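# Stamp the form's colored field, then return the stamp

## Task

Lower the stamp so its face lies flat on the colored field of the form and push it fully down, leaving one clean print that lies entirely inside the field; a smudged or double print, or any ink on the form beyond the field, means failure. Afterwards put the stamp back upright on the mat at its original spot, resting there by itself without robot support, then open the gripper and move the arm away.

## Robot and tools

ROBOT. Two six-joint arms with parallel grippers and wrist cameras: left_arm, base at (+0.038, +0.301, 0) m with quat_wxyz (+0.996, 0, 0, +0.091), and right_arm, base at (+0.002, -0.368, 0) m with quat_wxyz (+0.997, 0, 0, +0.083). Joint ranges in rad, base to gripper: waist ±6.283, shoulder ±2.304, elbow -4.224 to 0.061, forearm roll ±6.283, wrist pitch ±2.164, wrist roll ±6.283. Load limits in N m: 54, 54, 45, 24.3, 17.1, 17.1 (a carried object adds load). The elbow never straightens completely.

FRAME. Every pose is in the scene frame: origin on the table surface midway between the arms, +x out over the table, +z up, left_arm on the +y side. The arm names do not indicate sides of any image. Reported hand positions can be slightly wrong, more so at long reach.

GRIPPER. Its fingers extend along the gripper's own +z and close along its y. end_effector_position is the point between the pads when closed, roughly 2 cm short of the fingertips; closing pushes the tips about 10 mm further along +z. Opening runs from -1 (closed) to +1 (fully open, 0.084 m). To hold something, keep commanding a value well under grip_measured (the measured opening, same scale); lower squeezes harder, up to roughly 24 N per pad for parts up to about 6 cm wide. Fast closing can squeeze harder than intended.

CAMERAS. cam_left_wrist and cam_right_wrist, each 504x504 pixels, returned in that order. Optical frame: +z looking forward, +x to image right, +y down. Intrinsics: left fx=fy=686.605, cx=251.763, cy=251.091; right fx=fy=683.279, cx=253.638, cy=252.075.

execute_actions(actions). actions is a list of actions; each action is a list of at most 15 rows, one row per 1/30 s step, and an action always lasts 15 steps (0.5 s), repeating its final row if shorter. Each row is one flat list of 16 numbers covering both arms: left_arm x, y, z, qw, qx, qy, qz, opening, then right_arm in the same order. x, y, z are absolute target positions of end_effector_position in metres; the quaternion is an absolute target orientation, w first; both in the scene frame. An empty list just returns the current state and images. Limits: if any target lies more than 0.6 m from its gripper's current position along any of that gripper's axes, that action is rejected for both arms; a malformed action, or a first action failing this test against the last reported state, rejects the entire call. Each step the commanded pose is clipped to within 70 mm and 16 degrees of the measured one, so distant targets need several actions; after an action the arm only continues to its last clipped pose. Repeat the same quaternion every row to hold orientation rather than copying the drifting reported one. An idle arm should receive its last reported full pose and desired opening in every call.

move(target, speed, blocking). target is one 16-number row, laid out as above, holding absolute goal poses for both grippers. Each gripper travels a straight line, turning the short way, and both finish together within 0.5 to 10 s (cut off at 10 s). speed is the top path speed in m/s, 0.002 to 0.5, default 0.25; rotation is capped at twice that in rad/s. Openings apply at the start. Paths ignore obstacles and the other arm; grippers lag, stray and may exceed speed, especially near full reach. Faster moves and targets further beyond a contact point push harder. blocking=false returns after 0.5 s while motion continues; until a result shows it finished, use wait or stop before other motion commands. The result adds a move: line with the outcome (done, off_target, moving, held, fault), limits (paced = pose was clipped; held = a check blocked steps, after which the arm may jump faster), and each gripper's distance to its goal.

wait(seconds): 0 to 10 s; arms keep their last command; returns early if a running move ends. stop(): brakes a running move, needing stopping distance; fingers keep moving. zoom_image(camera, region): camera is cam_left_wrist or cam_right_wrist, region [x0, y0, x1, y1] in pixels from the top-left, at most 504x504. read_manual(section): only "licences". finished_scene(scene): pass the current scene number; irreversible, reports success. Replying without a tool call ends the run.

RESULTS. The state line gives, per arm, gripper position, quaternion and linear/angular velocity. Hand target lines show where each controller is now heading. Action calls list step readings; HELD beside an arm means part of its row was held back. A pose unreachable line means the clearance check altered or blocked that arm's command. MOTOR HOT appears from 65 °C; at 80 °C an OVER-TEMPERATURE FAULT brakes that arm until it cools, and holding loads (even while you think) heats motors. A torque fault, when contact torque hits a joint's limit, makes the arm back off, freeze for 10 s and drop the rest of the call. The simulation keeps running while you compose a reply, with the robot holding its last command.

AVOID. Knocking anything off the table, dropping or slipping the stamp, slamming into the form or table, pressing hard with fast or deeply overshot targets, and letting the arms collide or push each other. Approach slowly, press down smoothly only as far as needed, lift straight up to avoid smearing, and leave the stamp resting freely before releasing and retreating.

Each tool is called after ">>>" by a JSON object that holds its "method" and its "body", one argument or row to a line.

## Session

>>> {"method": "execute_actions", "body": {
  "actions": []
}}

Scene clock: 0.00 s.
left_arm: end_effector_position=(+0.2960, -0.2776, +0.1469) grip_measured=+1.00 end_effector_quat_wxyz=(-0.425, +0.704, +0.559, -0.110) end_effector_velocity=(+0.000, +0.001, -0.000) end_effector_angular_velocity=(+0.002, +0.000, -0.000) | right_arm: end_effector_position=(+0.2505, -0.6846, +0.3195) grip_measured=+1.00 end_effector_quat_wxyz=(+0.124, +0.574, +0.778, -0.225) end_effector_velocity=(+0.000, +0.000, -0.001) end_effector_angular_velocity=(+0.001, +0.002, +0.001)
Joint positions: left_arm=[-1.217 -1.361 -2.259 -0.31  -1.759 -2.295  0.084] | right_arm=[-0.806  0.173 -0.56  -0.825 -0.632 -1.855  0.084]
Joint velocities: left_arm=[ 0.    -0.     0.001  0.001 -0.001 -0.     0.   ] | right_arm=[ 0.    -0.002  0.    -0.001  0.001  0.    -0.   ]
Hand target (left_arm): +0.296, -0.278, +0.147; -0.425, +0.704, +0.559, -0.110
Hand target (right_arm): +0.251, -0.685, +0.320; +0.124, +0.574, +0.778, -0.225

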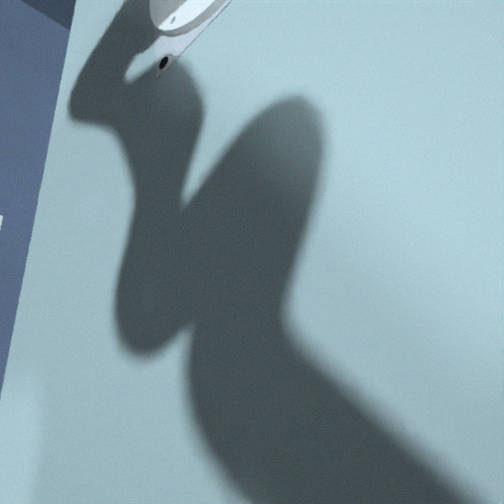

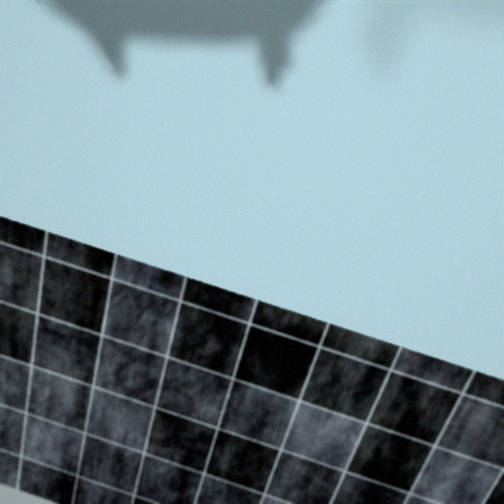

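>>> {"method": "move", "body": {
  "target": [0.42,0.10,0.42,0,0.7071,0.7071,0,1, 0.2505,-0.6846,0.3195,0.124,0.574,0.778,-0.225,1],
  "speed": 0.3
}}

>>> {"method": "move", "body": {
  "target": [0.42,0.10,0.42,0,0.7071,0.7071,0,1, 0.35,-0.25,0.42,0,1,0,0,1],
  "speed": 0.4
}}

Scene clock: 7.40 s.
left_arm: end_effector_position=(+0.4184, +0.1008, +0.4196) grip_measured=+1.00 end_effector_quat_wxyz=(-0.001, +0.707, +0.707, +0.002) end_effector_velocity=(+0.001, +0.002, +0.002) end_effector_angular_velocity=(-0.003, -0.004, +0.000) | right_arm: end_effector_position=(+0.2505, -0.6846, +0.3195) grip_measured=+1.00 end_effector_quat_wxyz=(+0.124, +0.574, +0.778, -0.225) end_effector_velocity=(+0.000, -0.000, -0.000) end_effector_angular_velocity=(+0.001, +0.001, -0.001)
Joint positions: left_arm=[-0.67   0.031 -1.002  0.005 -1.033 -2.06   0.084] | right_arm=[-0.806  0.173 -0.56  -0.825 -0.632 -1.855  0.084]
Joint velocities: left_arm=[ 0.005  0.004  0.    -0.001  0.001  0.005 -0.   ] | right_arm=[-0.    -0.002 -0.001  0.001 -0.    -0.     0.   ]
Hand target (left_arm): +0.419, +0.101, +0.420; -0.001, +0.707, +0.707, +0.002
Hand target (right_arm): +0.251, -0.685, +0.320; +0.124, +0.574, +0.778, -0.225
Off the commanded pose (left_arm): 0.002 m, 0 deg.
Off the commanded pose (right_arm): 0.000 m, 0 deg.
move: done

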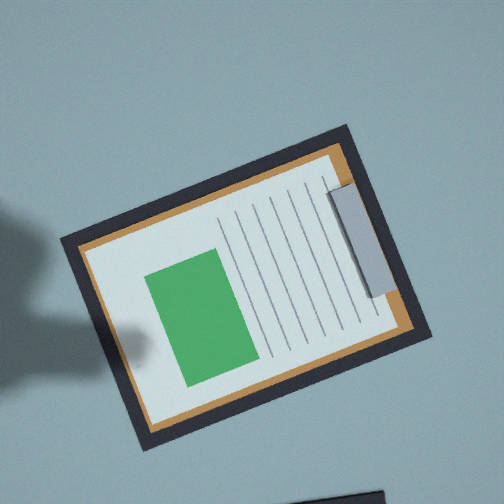

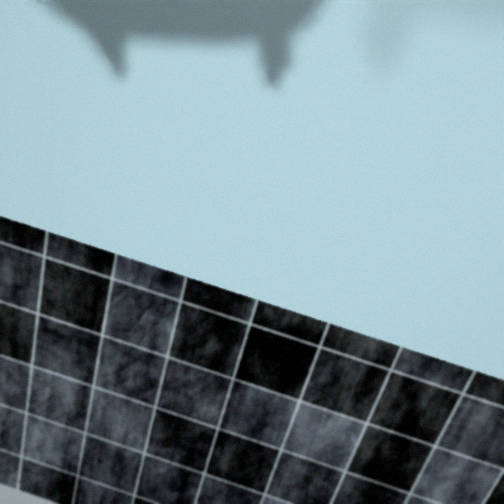

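Scene clock: 10.40 s.
left_arm: end_effector_position=(+0.4200, +0.1000, +0.4200) grip_measured=+1.00 end_effector_quat_wxyz=(+0.000, +0.707, +0.707, +0.000) end_effector_velocity=(-0.001, +0.000, -0.000) end_effector_angular_velocity=(-0.000, +0.002, +0.002) | right_arm: end_effector_position=(+0.3496, -0.2499, +0.4198) grip_measured=+1.00 end_effector_quat_wxyz=(-0.001, +1.000, +0.001, +0.000) end_effector_velocity=(+0.001, +0.001, +0.002) end_effector_angular_velocity=(-0.003, -0.006, -0.007)
Joint positions: left_arm=[-0.667  0.027 -1.006  0.    -1.033 -2.055  0.084] | right_arm=[ 0.159  0.2   -0.85   0.002 -1.049  0.323  0.084]
Joint velocities: left_arm=[ 0.     0.     0.001 -0.002 -0.001 -0.001 -0.   ] | right_arm=[ 0.006  0.001 -0.004 -0.005  0.     0.015 -0.   ]
Hand target (left_arm): +0.420, +0.100, +0.420; +0.000, +0.707, +0.707, +0.000
Hand target (right_arm): +0.350, -0.250, +0.420; -0.001, +1.000, +0.000, +0.000
Off the commanded pose (left_arm): 0.000 m, 0 deg.
Off the commanded pose (right_arm): 0.000 m, 0 deg.
move: done

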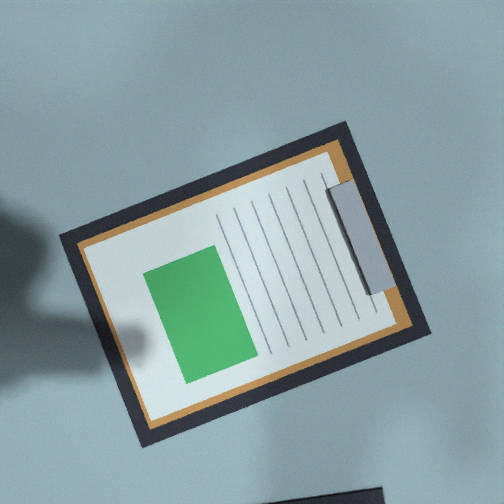

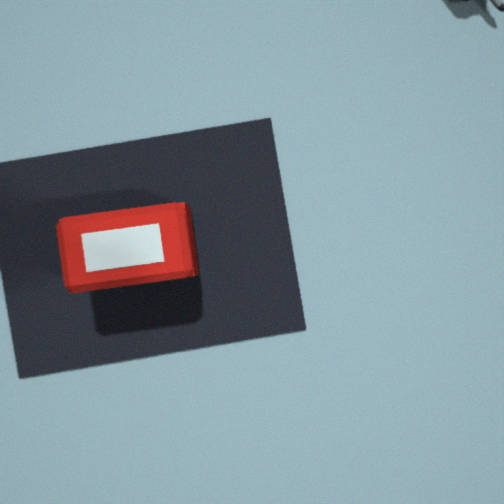

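>>> {"method": "move", "body": {
  "target": [0.44,-0.06,0.32,0,0.6514,0.7587,0,1, 0.45,-0.42,0.16,0.354,-0.612,-0.612,-0.354,1],
  "speed": 0.3
}}

>>> {"method": "move", "body": {
  "target": [0.471,-0.201,0.24,0,0.6514,0.7587,0,1, 0.45,-0.42,0.16,0.354,-0.612,-0.612,-0.354,1],
  "speed": 0.3
}}

>>> {"method": "zoom_image", "body": {
  "camera": "cam_left_wrist",
  "region": [150,130,360,400]
}}

Scene clock: 24.77 s.
left_arm: end_effector_position=(+0.4407, -0.0603, +0.3202) grip_measured=+1.00 end_effector_quat_wxyz=(+0.000, +0.652, +0.759, -0.000) end_effector_velocity=(-0.000, -0.000, -0.001) end_effector_angular_velocity=(+0.001, +0.001, +0.001) | right_arm: end_effector_position=(+0.4507, -0.4199, +0.1603) grip_measured=+1.00 end_effector_quat_wxyz=(-0.354, +0.612, +0.612, +0.354) end_effector_velocity=(+0.000, -0.000, -0.001) end_effector_angular_velocity=(+0.005, -0.001, +0.006)
Joint positions: left_arm=[-0.913 -0.32  -1.168 -0.001 -0.847 -2.452  0.084] | right_arm=[-0.698 -0.737 -1.008  0.93  -1.2   -2.893  0.084]
Joint velocities: left_arm=[-0.    -0.002  0.    -0.     0.001 -0.001 -0.   ] | right_arm=[-0.    -0.007 -0.006 -0.004 -0.005 -0.003 -0.   ]
Hand target (left_arm): +0.441, -0.060, +0.320; +0.000, +0.652, +0.759, -0.000
Hand target (right_arm): +0.451, -0.420, +0.160; -0.354, +0.612, +0.612, +0.354
Off the commanded pose (left_arm): 0.001 m, 0 deg.
Off the commanded pose (right_arm): 0.001 m, 0 deg.
move: done

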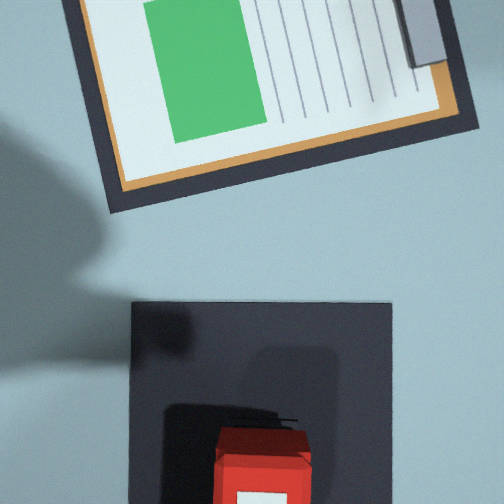

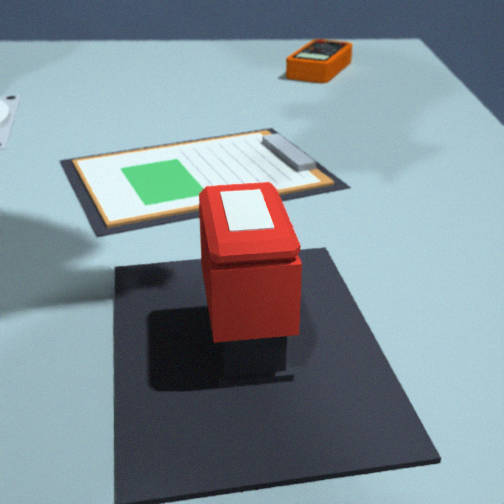

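Scene clock: 25.93 s.
left_arm: end_effector_position=(+0.4715, -0.2009, +0.2405) grip_measured=+1.00 end_effector_quat_wxyz=(+0.000, +0.651, +0.759, -0.000) end_effector_velocity=(+0.000, -0.003, -0.001) end_effector_angular_velocity=(+0.000, +0.001, -0.001) | right_arm: end_effector_position=(+0.4500, -0.4200, +0.1600) grip_measured=+1.00 end_effector_quat_wxyz=(-0.354, +0.612, +0.612, +0.354) end_effector_velocity=(-0.000, -0.000, +0.000) end_effector_angular_velocity=(+0.000, -0.000, +0.000)
Joint positions: left_arm=[-1.041 -0.693 -1.517 -0.001 -0.824 -2.581  0.084] | right_arm=[-0.699 -0.737 -1.006  0.93  -1.199 -2.893  0.084]
Joint velocities: left_arm=[-0.002 -0.007 -0.008 -0.001 -0.002 -0.001  0.   ] | right_arm=[-0.  0. -0. -0. -0. -0.  0.]
Hand target (left_arm): +0.472, -0.201, +0.240; +0.000, +0.651, +0.759, -0.000
Hand target (right_arm): +0.450, -0.420, +0.160; -0.354, +0.612, +0.612, +0.354
Off the commanded pose (left_arm): 0.001 m, 0 deg.
Off the commanded pose (right_arm): 0.000 m, 0 deg.
move: done

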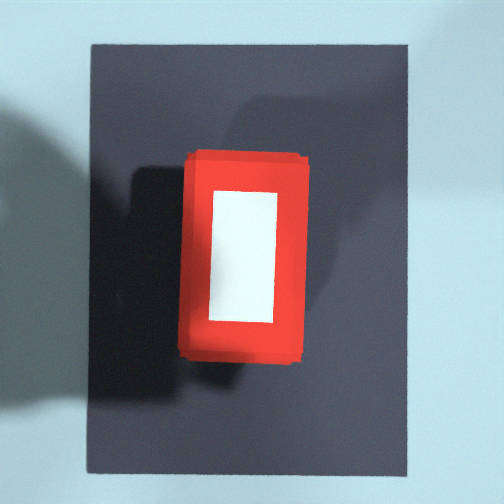

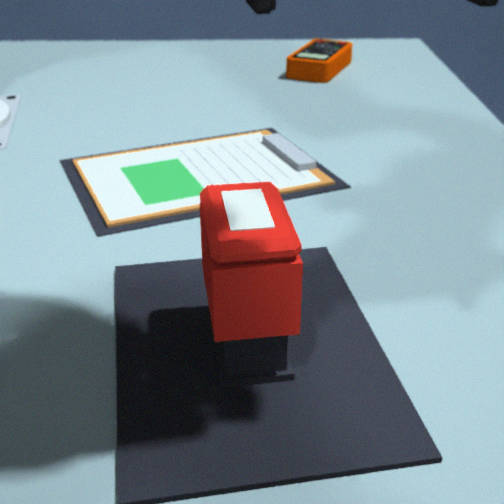

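Region (150, 130, 360, 400) of cam_left_wrist's 504x504 image, scaled by 1.867, with more detail than that image has.

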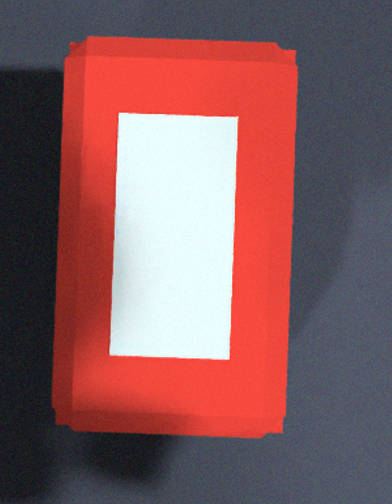

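>>> {"method": "move", "body": {
  "target": [0.4221,-0.1422,0.16,0,0.6646,0.7472,0,1, 0.45,-0.42,0.16,0.354,-0.612,-0.612,-0.354,1],
  "speed": 0.25
}}

>>> {"method": "move", "body": {
  "target": [0.4221,-0.1422,0.07,0,0.6646,0.7472,0,1, 0.45,-0.42,0.16,0.354,-0.612,-0.612,-0.354,1],
  "speed": 0.1
}}

Scene clock: 30.90 s.
left_arm: end_effector_position=(+0.4223, -0.1430, +0.1601) grip_measured=+1.00 end_effector_quat_wxyz=(+0.000, +0.665, +0.747, -0.000) end_effector_velocity=(-0.002, +0.003, -0.003) end_effector_angular_velocity=(+0.003, +0.003, -0.001) | right_arm: end_effector_position=(+0.4500, -0.4200, +0.1600) grip_measured=+1.00 end_effector_quat_wxyz=(-0.354, +0.612, +0.612, +0.354) end_effector_velocity=(+0.000, +0.000, +0.000) end_effector_angular_velocity=(-0.000, -0.000, -0.000)
Joint positions: left_arm=[-1.039 -0.629 -1.207 -0.001 -0.578 -2.544  0.084] | right_arm=[-0.699 -0.737 -1.006  0.93  -1.199 -2.893  0.084]
Joint velocities: left_arm=[ 0.     0.001  0.011 -0.     0.006  0.002 -0.   ] | right_arm=[ 0.     0.001  0.     0.     0.     0.    -0.   ]
Hand target (left_arm): +0.422, -0.143, +0.160; -0.000, +0.665, +0.747, -0.000
Hand target (right_arm): +0.450, -0.420, +0.160; -0.354, +0.612, +0.612, +0.354
Off the commanded pose (left_arm): 0.001 m, 0 deg.
Off the commanded pose (right_arm): 0.000 m, 0 deg.
move: done

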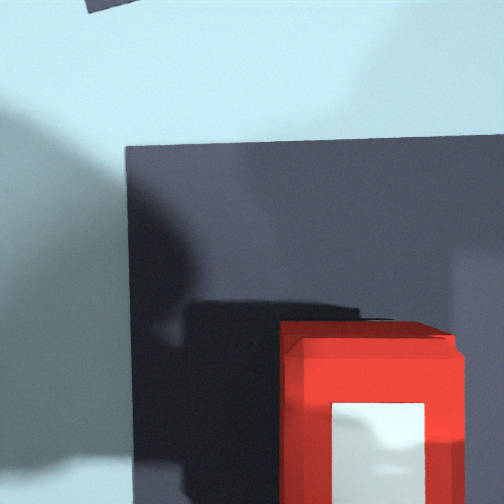

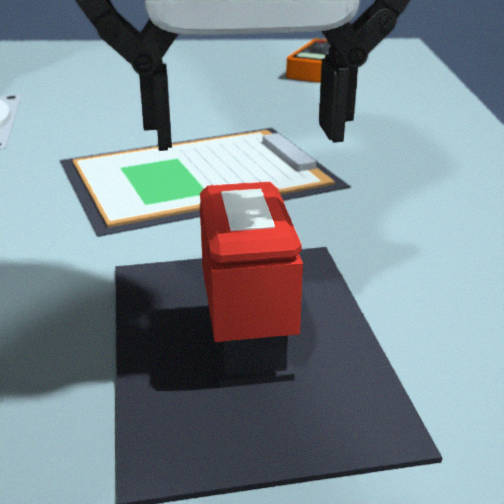

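Scene clock: 32.23 s.
left_arm: end_effector_position=(+0.4223, -0.1425, +0.0702) grip_measured=+1.00 end_effector_quat_wxyz=(+0.000, +0.665, +0.747, -0.000) end_effector_velocity=(-0.001, +0.001, -0.003) end_effector_angular_velocity=(+0.001, +0.001, -0.000) | right_arm: end_effector_position=(+0.4500, -0.4200, +0.1600) grip_measured=+1.00 end_effector_quat_wxyz=(-0.354, +0.612, +0.612, +0.354) end_effector_velocity=(-0.000, +0.000, -0.001) end_effector_angular_velocity=(+0.000, +0.002, -0.000)
Joint positions: left_arm=[-1.039 -0.782 -1.208 -0.001 -0.425 -2.543  0.084] | right_arm=[-0.699 -0.737 -1.006  0.93  -1.199 -2.893  0.084]
Joint velocities: left_arm=[ 0.    -0.004  0.    -0.     0.003  0.     0.   ] | right_arm=[ 0.    -0.002  0.    -0.     0.001  0.    -0.   ]
Hand target (left_arm): +0.422, -0.142, +0.070; -0.000, +0.665, +0.747, -0.000
Hand target (right_arm): +0.450, -0.420, +0.160; -0.354, +0.612, +0.612, +0.354
Off the commanded pose (left_arm): 0.000 m, 0 deg.
Off the commanded pose (right_arm): 0.000 m, 0 deg.
move: done

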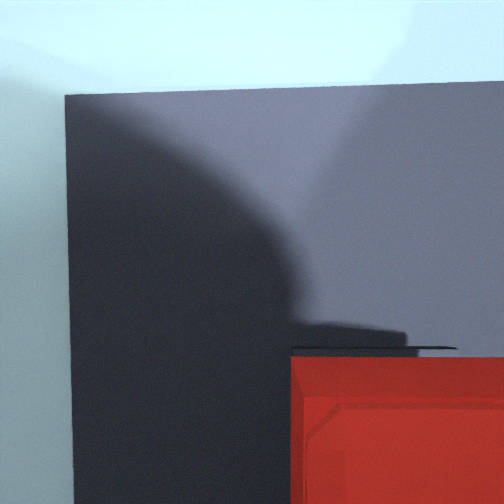

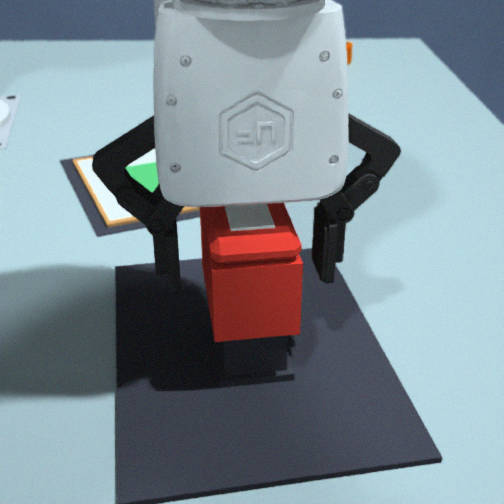

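>>> {"method": "execute_actions", "body": {
  "actions": [
    [[0.4221,-0.1422,0.07,0,0.6646,0.7472,0,0.3, 0.45,-0.42,0.16,0.354,-0.612,-0.612,-0.354,1]],
    [[0.4221,-0.1422,0.07,0,0.6646,0.7472,0,-0.2, 0.45,-0.42,0.16,0.354,-0.612,-0.612,-0.354,1]],
    [[0.4221,-0.1422,0.07,0,0.6646,0.7472,0,-1, 0.45,-0.42,0.16,0.354,-0.612,-0.612,-0.354,1]]
  ]
}}

>>> {"method": "move", "body": {
  "target": [0.4221,-0.1422,0.13,0,0.6646,0.7472,0,-1, 0.45,-0.42,0.16,0.354,-0.612,-0.612,-0.354,1],
  "speed": 0.15
}}

>>> {"method": "move", "body": {
  "target": [0.339,0.118,0.13,0,0.5628,0.8266,0,-1, 0.45,-0.42,0.16,0.354,-0.612,-0.612,-0.354,1],
  "speed": 0.25
}}

Scene clock: 37.30 s.
left_arm: end_effector_position=(+0.4221, -0.1422, +0.0700) grip_measured=+0.13 end_effector_quat_wxyz=(+0.000, +0.665, +0.747, -0.000) end_effector_velocity=(-0.001, +0.001, -0.001) end_effector_angular_velocity=(+0.002, +0.002, +0.001) | right_arm: end_effector_position=(+0.4500, -0.4200, +0.1600) grip_measured=+1.00 end_effector_quat_wxyz=(-0.354, +0.612, +0.612, +0.354) end_effector_velocity=(+0.001, -0.000, +0.001) end_effector_angular_velocity=(-0.001, -0.002, -0.001)
Joint positions: left_arm=[-1.039 -0.782 -1.207  0.    -0.425 -2.544  0.05 ] | right_arm=[-0.699 -0.737 -1.006  0.93  -1.199 -2.893  0.084]
Joint velocities: left_arm=[-0.     0.     0.002 -0.001 -0.001 -0.    -0.   ] | right_arm=[ 0.     0.002 -0.001  0.001  0.     0.     0.   ]
Hand target (left_arm): +0.422, -0.142, +0.070; -0.000, +0.665, +0.747, -0.000
Hand target (right_arm): +0.450, -0.420, +0.160; -0.354, +0.612, +0.612, +0.354
Off the commanded pose (left_arm): 0.000 m, 0 deg.
Off the commanded pose (right_arm): 0.000 m, 0 deg.
Step readings (end_effector_position; steps 1 to 15: 1st action; 16 to 30: 2nd action; 31 to 45: 3rd action):
0: left_arm (+0.4222, -0.1424, +0.0699) | right_arm (+0.4500, -0.4200, +0.1600)
1: left_arm (+0.4222, -0.1425, +0.0699) | right_arm (+0.4500, -0.4200, +0.1600)
2: left_arm (+0.4222, -0.1424, +0.0699) | right_arm (+0.4500, -0.4200, +0.1600)
4: left_arm (+0.4221, -0.1423, +0.0700) | right_arm (+0.4500, -0.4200, +0.1600)
8: left_arm (+0.4221, -0.1422, +0.0700) | right_arm (+0.4500, -0.4200, +0.1600)
15: left_arm (+0.4221, -0.1422, +0.0700) | right_arm (+0.4500, -0.4200, +0.1600)
16: left_arm (+0.4221, -0.1422, +0.0700) | right_arm (+0.4500, -0.4200, +0.1600)
17: left_arm (+0.4221, -0.1422, +0.0701) | right_arm (+0.4500, -0.4200, +0.1600)
19: left_arm (+0.4221, -0.1422, +0.0700) | right_arm (+0.4500, -0.4200, +0.1600)
23: left_arm (+0.4221, -0.1422, +0.0700) | right_arm (+0.4500, -0.4200, +0.1600)
30: left_arm (+0.4221, -0.1422, +0.0700) | right_arm (+0.4500, -0.4200, +0.1600)
31: left_arm (+0.4221, -0.1422, +0.0700) | right_arm (+0.4500, -0.4200, +0.1600)
32: left_arm (+0.4221, -0.1422, +0.0700) | right_arm (+0.4500, -0.4200, +0.1600)
34: left_arm (+0.4221, -0.1422, +0.0700) | right_arm (+0.4500, -0.4200, +0.1600)
38: left_arm (+0.4221, -0.1422, +0.0700) | right_arm (+0.4500, -0.4200, +0.1600)
45: end_effector_position above

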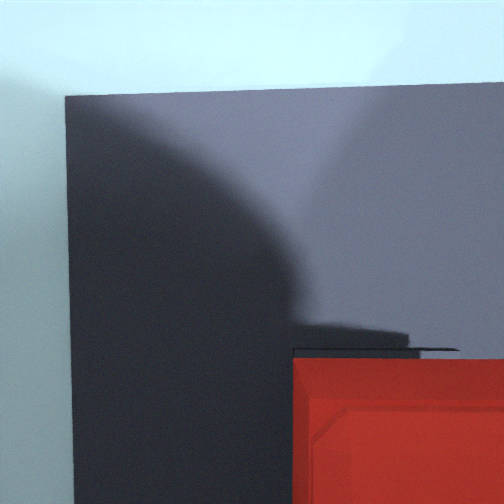

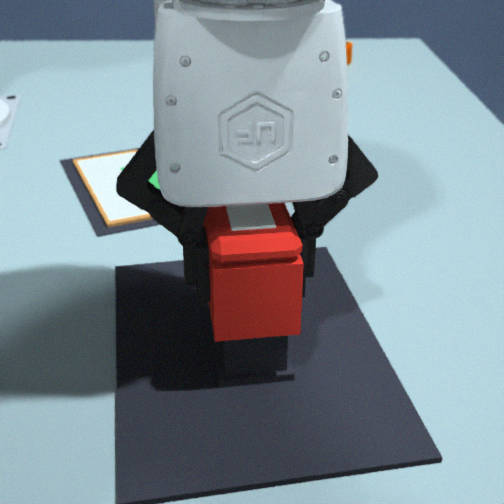

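Scene clock: 38.20 s.
left_arm: end_effector_position=(+0.4219, -0.1419, +0.1297) grip_measured=+0.13 end_effector_quat_wxyz=(-0.000, +0.665, +0.747, +0.000) end_effector_velocity=(+0.000, -0.001, +0.002) end_effector_angular_velocity=(-0.002, -0.001, +0.000) | right_arm: end_effector_position=(+0.4500, -0.4200, +0.1600) grip_measured=+1.00 end_effector_quat_wxyz=(-0.354, +0.612, +0.612, +0.354) end_effector_velocity=(+0.000, -0.000, -0.000) end_effector_angular_velocity=(+0.001, +0.000, +0.000)
Joint positions: left_arm=[-1.039 -0.676 -1.199  0.    -0.524 -2.545  0.05 ] | right_arm=[-0.699 -0.737 -1.006  0.93  -1.199 -2.893  0.084]
Joint velocities: left_arm=[-0.     0.003 -0.001 -0.001 -0.002  0.     0.   ] | right_arm=[ 0.    -0.001 -0.001 -0.    -0.001 -0.    -0.   ]
Hand target (left_arm): +0.422, -0.142, +0.130; +0.000, +0.665, +0.747, +0.000
Hand target (right_arm): +0.450, -0.420, +0.160; -0.354, +0.612, +0.612, +0.354
Off the commanded pose (left_arm): 0.000 m, 0 deg.
Off the commanded pose (right_arm): 0.000 m, 0 deg.
move: done

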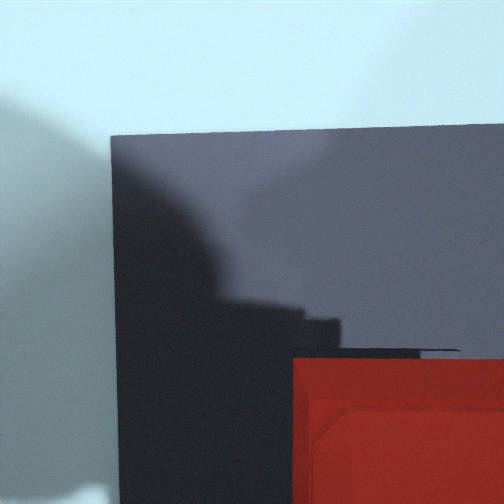

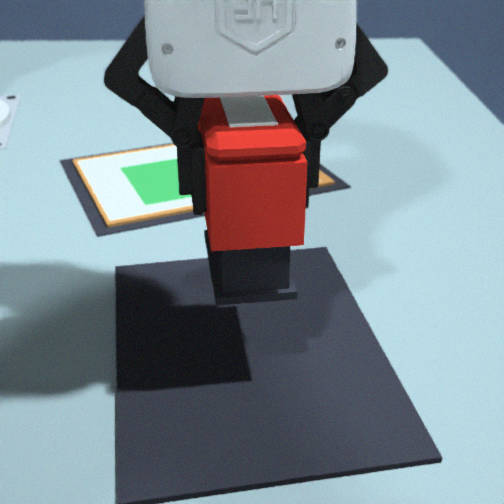

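Scene clock: 39.87 s.
left_arm: end_effector_position=(+0.3386, +0.1176, +0.1294) grip_measured=+0.13 end_effector_quat_wxyz=(-0.000, +0.563, +0.826, +0.000) end_effector_velocity=(+0.000, +0.002, +0.001) end_effector_angular_velocity=(-0.002, -0.000, +0.001) | right_arm: end_effector_position=(+0.4500, -0.4200, +0.1600) grip_measured=+1.00 end_effector_quat_wxyz=(-0.354, +0.612, +0.612, +0.354) end_effector_velocity=(+0.000, -0.000, +0.001) end_effector_angular_velocity=(-0.001, -0.001, +0.000)
Joint positions: left_arm=[-0.731 -0.239 -0.515  0.002 -0.276 -2.496  0.05 ] | right_arm=[-0.699 -0.737 -1.006  0.93  -1.199 -2.893  0.084]
Joint velocities: left_arm=[ 0.005  0.004  0.003 -0.005  0.     0.009  0.   ] | right_arm=[ 0.     0.001 -0.    -0.    -0.     0.     0.   ]
Hand target (left_arm): +0.338, +0.118, +0.129; -0.000, +0.563, +0.827, +0.000
Hand target (right_arm): +0.450, -0.420, +0.160; -0.354, +0.612, +0.612, +0.354
Off the commanded pose (left_arm): 0.001 m, 0 deg.
Off the commanded pose (right_arm): 0.000 m, 0 deg.
move: done

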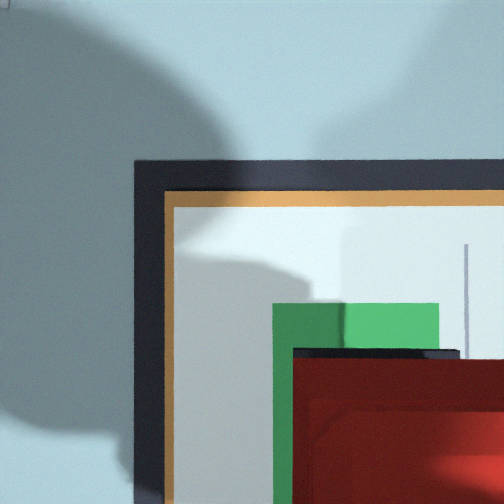

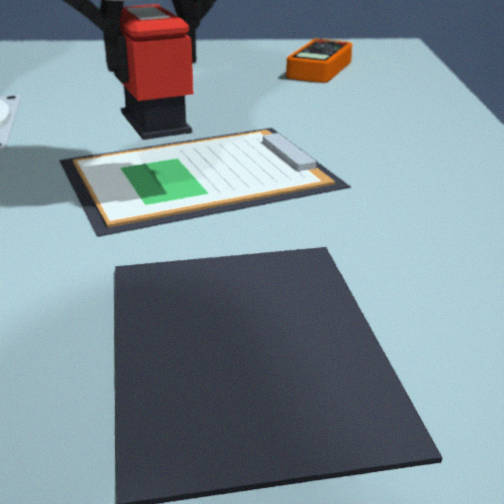

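>>> {"method": "move", "body": {
  "target": [0.3411,0.1188,0.086,0,0.5628,0.8266,0,-1, 0.45,-0.42,0.16,0.354,-0.612,-0.612,-0.354,1],
  "speed": 0.06
}}

>>> {"method": "zoom_image", "body": {
  "camera": "cam_right_wrist",
  "region": [80,60,260,220]
}}

Scene clock: 44.40 s.
left_arm: end_effector_position=(+0.3412, +0.1187, +0.0861) grip_measured=+0.13 end_effector_quat_wxyz=(+0.000, +0.563, +0.827, -0.000) end_effector_velocity=(-0.000, -0.000, -0.001) end_effector_angular_velocity=(-0.000, +0.000, -0.001) | right_arm: end_effector_position=(+0.4500, -0.4200, +0.1600) grip_measured=+1.00 end_effector_quat_wxyz=(-0.354, +0.612, +0.612, +0.354) end_effector_velocity=(+0.000, -0.000, -0.000) end_effector_angular_velocity=(-0.001, +0.000, -0.000)
Joint positions: left_arm=[-0.724 -0.367 -0.523 -0.001 -0.156 -2.486  0.05 ] | right_arm=[-0.699 -0.737 -1.006  0.93  -1.199 -2.893  0.084]
Joint velocities: left_arm=[-0.    -0.004 -0.    -0.001  0.004  0.001 -0.   ] | right_arm=[-0.    -0.001 -0.001 -0.     0.001  0.    -0.   ]
Hand target (left_arm): +0.341, +0.119, +0.086; +0.000, +0.563, +0.827, -0.000
Hand target (right_arm): +0.450, -0.420, +0.160; -0.354, +0.612, +0.612, +0.354
Off the commanded pose (left_arm): 0.000 m, 0 deg.
Off the commanded pose (right_arm): 0.000 m, 0 deg.
move: done

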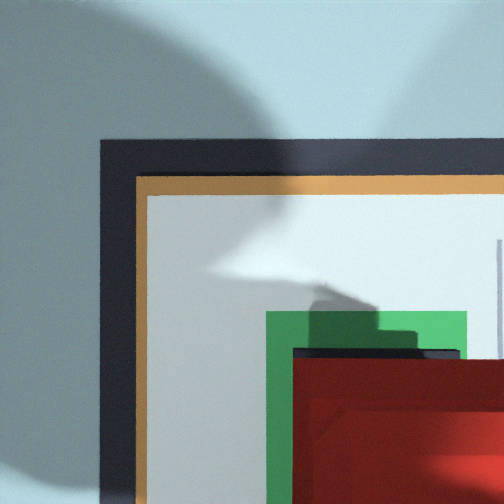

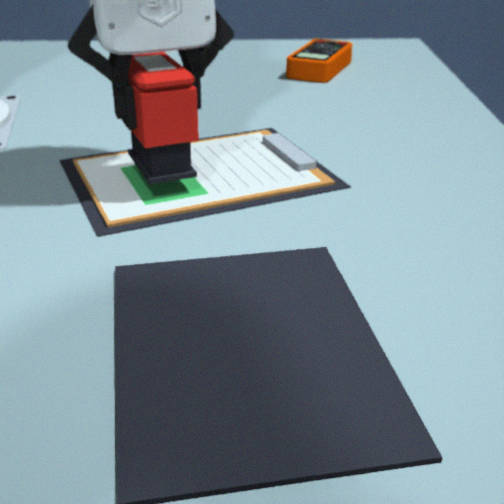

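Region (80, 60, 260, 220) of cam_right_wrist's 504x504 image, scaled by 2.800, with more detail than that image has.

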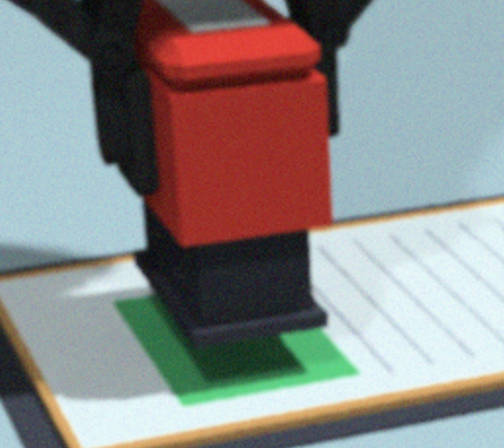

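>>> {"method": "move", "body": {
  "target": [0.3411,0.1188,0.054,0,0.5628,0.8266,0,-1, 0.45,-0.42,0.16,0.354,-0.612,-0.612,-0.354,1],
  "speed": 0.02
}}

>>> {"method": "zoom_image", "body": {
  "camera": "cam_right_wrist",
  "region": [80,60,260,220]
}}

Scene clock: 49.07 s.
left_arm: end_effector_position=(+0.3411, +0.1187, +0.0541) grip_measured=+0.13 end_effector_quat_wxyz=(-0.000, +0.563, +0.827, -0.000) end_effector_velocity=(-0.000, -0.000, -0.002) end_effector_angular_velocity=(+0.000, +0.000, -0.001) | right_arm: end_effector_position=(+0.4500, -0.4200, +0.1600) grip_measured=+1.00 end_effector_quat_wxyz=(-0.354, +0.612, +0.612, +0.354) end_effector_velocity=(+0.000, +0.000, +0.000) end_effector_angular_velocity=(+0.000, +0.000, -0.000)
Joint positions: left_arm=[-0.724 -0.464 -0.535 -0.002 -0.071 -2.485  0.05 ] | right_arm=[-0.699 -0.737 -1.006  0.93  -1.199 -2.893  0.084]
Joint velocities: left_arm=[-0.    -0.005 -0.001  0.     0.003  0.001 -0.   ] | right_arm=[ 0.  0.  0.  0. -0.  0.  0.]
Hand target (left_arm): +0.341, +0.119, +0.054; +0.000, +0.563, +0.827, -0.000
Hand target (right_arm): +0.450, -0.420, +0.160; -0.354, +0.612, +0.612, +0.354
Off the commanded pose (left_arm): 0.000 m, 0 deg.
Off the commanded pose (right_arm): 0.000 m, 0 deg.
move: done

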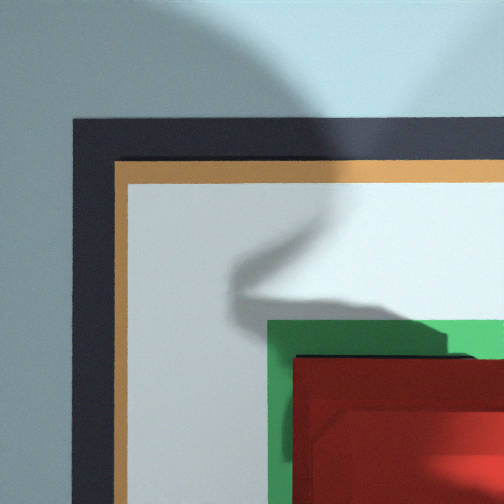

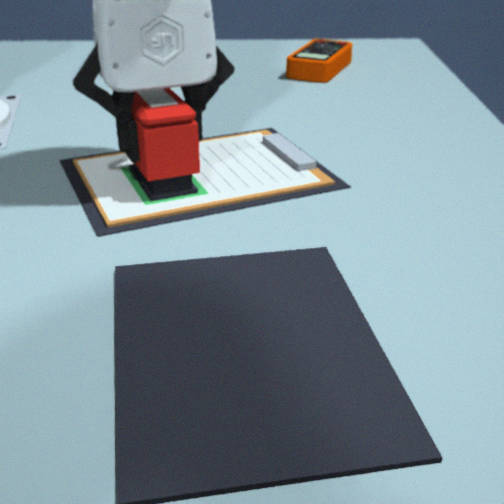

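Region (80, 60, 260, 220) of cam_right_wrist's 504x504 image, scaled by 2.800, with more detail than that image has.

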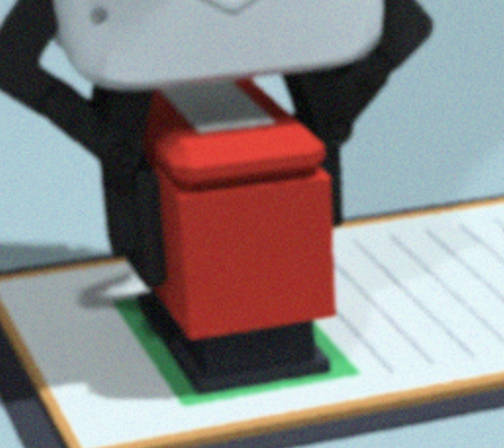

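>>> {"method": "move", "body": {
  "target": [0.3411,0.1188,0.046,0,0.5628,0.8266,0,-1, 0.45,-0.42,0.16,0.354,-0.612,-0.612,-0.354,1],
  "speed": 0.015
}}

>>> {"method": "zoom_image", "body": {
  "camera": "cam_right_wrist",
  "region": [80,60,260,220]
}}

Scene clock: 53.07 s.
left_arm: end_effector_position=(+0.3412, +0.1188, +0.0461) grip_measured=+0.13 end_effector_quat_wxyz=(+0.000, +0.563, +0.827, -0.000) end_effector_velocity=(+0.001, -0.000, -0.001) end_effector_angular_velocity=(-0.001, -0.002, +0.001) | right_arm: end_effector_position=(+0.4500, -0.4200, +0.1600) grip_measured=+1.00 end_effector_quat_wxyz=(-0.354, +0.612, +0.612, +0.354) end_effector_velocity=(+0.000, -0.000, +0.000) end_effector_angular_velocity=(-0.000, -0.000, +0.000)
Joint positions: left_arm=[-0.724 -0.488 -0.539 -0.001 -0.051 -2.486  0.05 ] | right_arm=[-0.699 -0.737 -1.006  0.93  -1.199 -2.893  0.084]
Joint velocities: left_arm=[ 0.001 -0.005 -0.002  0.002  0.005 -0.002 -0.   ] | right_arm=[ 0.    -0.    -0.001 -0.    -0.    -0.     0.   ]
Hand target (left_arm): +0.341, +0.119, +0.046; +0.000, +0.563, +0.827, -0.000
Hand target (right_arm): +0.450, -0.420, +0.160; -0.354, +0.612, +0.612, +0.354
Off the commanded pose (left_arm): 0.000 m, 0 deg.
Off the commanded pose (right_arm): 0.000 m, 0 deg.
move: done

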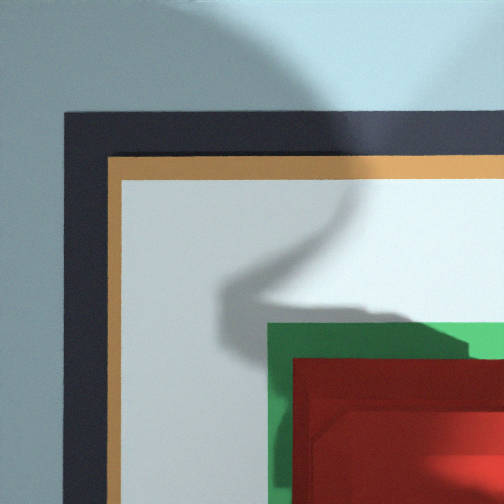

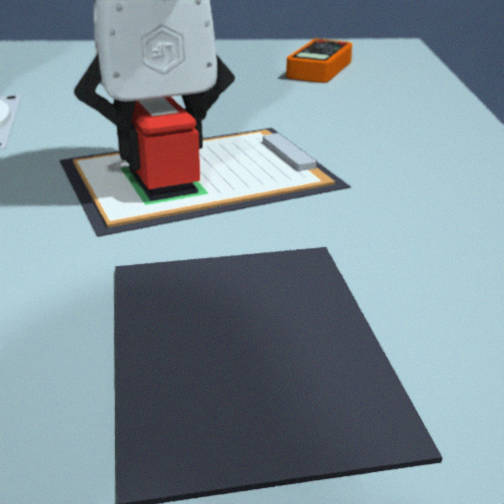

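Region (80, 60, 260, 220) of cam_right_wrist's 504x504 image, scaled by 2.800, with more detail than that image has.

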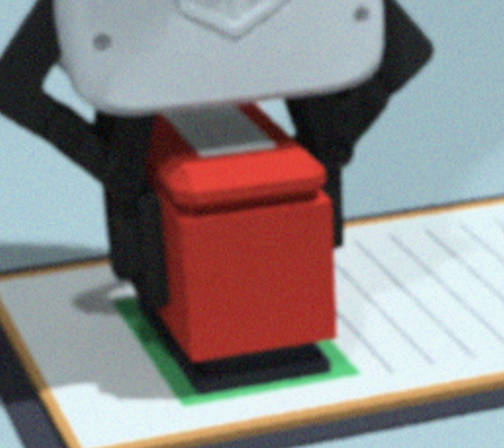

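>>> {"method": "move", "body": {
  "target": [0.3411,0.1188,0.0425,0,0.5628,0.8266,0,-1, 0.45,-0.42,0.16,0.354,-0.612,-0.612,-0.354,1],
  "speed": 0.01
}}

>>> {"method": "zoom_image", "body": {
  "camera": "cam_right_wrist",
  "region": [80,60,260,220]
}}

Scene clock: 55.97 s.
left_arm: end_effector_position=(+0.3410, +0.1188, +0.0428) grip_measured=+0.13 end_effector_quat_wxyz=(-0.000, +0.563, +0.827, -0.000) end_effector_velocity=(+0.001, -0.000, -0.002) end_effector_angular_velocity=(-0.002, -0.003, -0.002) | right_arm: end_effector_position=(+0.4500, -0.4200, +0.1600) grip_measured=+1.00 end_effector_quat_wxyz=(-0.354, +0.612, +0.612, +0.354) end_effector_velocity=(+0.001, -0.000, +0.001) end_effector_angular_velocity=(-0.001, -0.003, +0.000)
Joint positions: left_arm=[-0.724 -0.499 -0.541 -0.001 -0.043 -2.487  0.05 ] | right_arm=[-0.699 -0.737 -1.006  0.93  -1.199 -2.893  0.084]
Joint velocities: left_arm=[ 0.    -0.006 -0.     0.002  0.009 -0.    -0.   ] | right_arm=[-0.     0.003 -0.    -0.    -0.     0.     0.   ]
Hand target (left_arm): +0.341, +0.119, +0.042; -0.000, +0.563, +0.827, -0.000
Hand target (right_arm): +0.450, -0.420, +0.160; -0.354, +0.612, +0.612, +0.354
Off the commanded pose (left_arm): 0.000 m, 0 deg.
Off the commanded pose (right_arm): 0.000 m, 0 deg.
move: done

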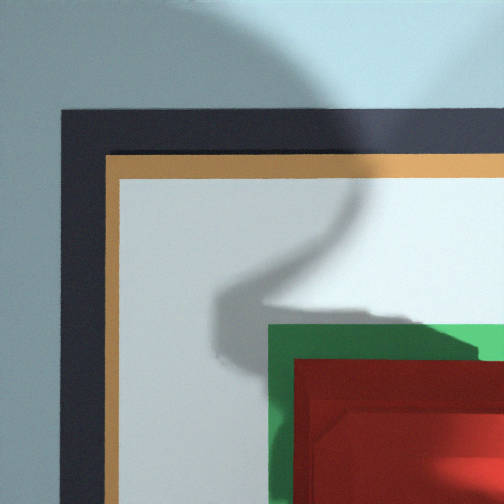

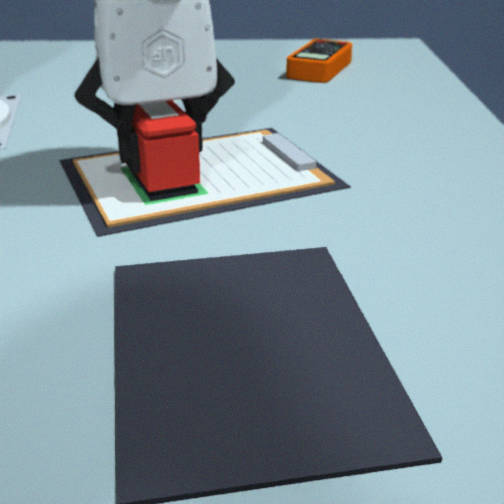

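Region (80, 60, 260, 220) of cam_right_wrist's 504x504 image, scaled by 2.800, with more detail than that image has.

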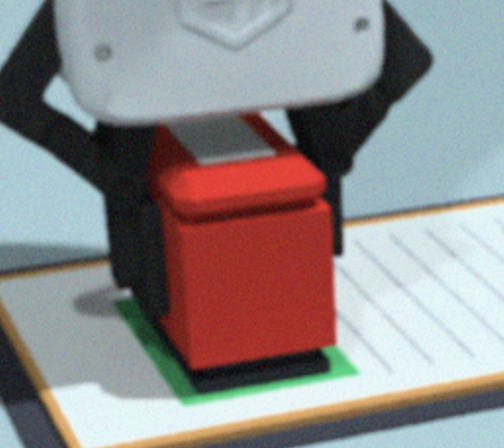

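>>> {"method": "move", "body": {
  "target": [0.3411,0.1188,0.040,0,0.5628,0.8266,0,-1, 0.45,-0.42,0.16,0.354,-0.612,-0.612,-0.354,1],
  "speed": 0.01
}}

>>> {"method": "zoom_image", "body": {
  "camera": "cam_right_wrist",
  "region": [80,60,260,220]
}}

Scene clock: 58.30 s.
left_arm: end_effector_position=(+0.3411, +0.1188, +0.0401) grip_measured=+0.13 end_effector_quat_wxyz=(+0.000, +0.563, +0.827, -0.000) end_effector_velocity=(+0.000, -0.000, -0.001) end_effector_angular_velocity=(+0.000, +0.000, -0.000) | right_arm: end_effector_position=(+0.4500, -0.4200, +0.1600) grip_measured=+1.00 end_effector_quat_wxyz=(-0.354, +0.612, +0.612, +0.354) end_effector_velocity=(-0.000, +0.000, -0.000) end_effector_angular_velocity=(+0.001, +0.001, +0.000)
Joint positions: left_arm=[-0.724 -0.507 -0.542 -0.    -0.035 -2.487  0.05 ] | right_arm=[-0.699 -0.737 -1.006  0.93  -1.199 -2.893  0.084]
Joint velocities: left_arm=[-0.    -0.002 -0.001 -0.     0.001  0.    -0.   ] | right_arm=[ 0.    -0.001 -0.001 -0.    -0.     0.    -0.   ]
Hand target (left_arm): +0.341, +0.119, +0.040; +0.000, +0.563, +0.827, -0.000
Hand target (right_arm): +0.450, -0.420, +0.160; -0.354, +0.612, +0.612, +0.354
Off the commanded pose (left_arm): 0.000 m, 0 deg.
Off the commanded pose (right_arm): 0.000 m, 0 deg.
move: done

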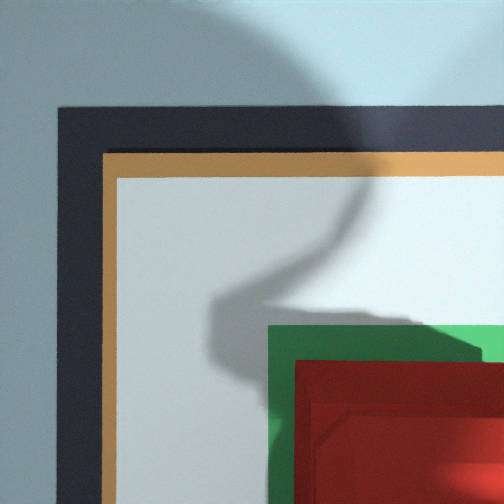

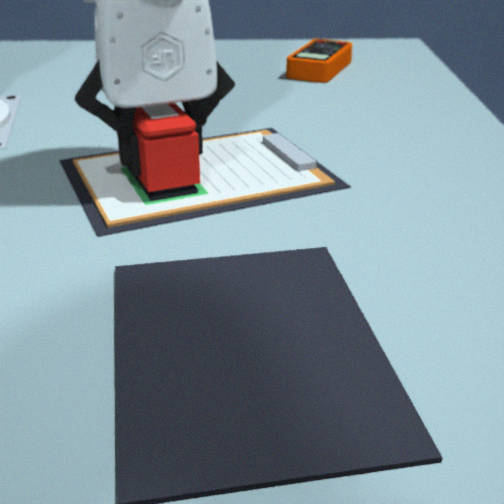

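Region (80, 60, 260, 220) of cam_right_wrist's 504x504 image, scaled by 2.800, with more detail than that image has.

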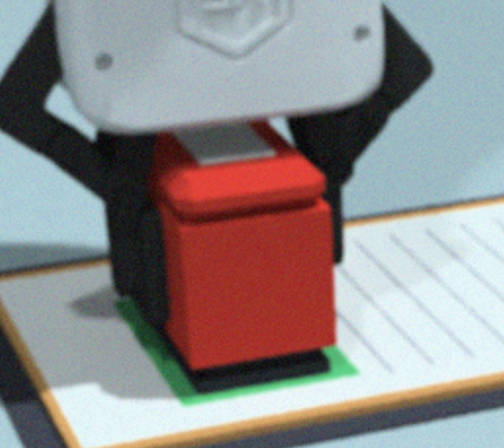

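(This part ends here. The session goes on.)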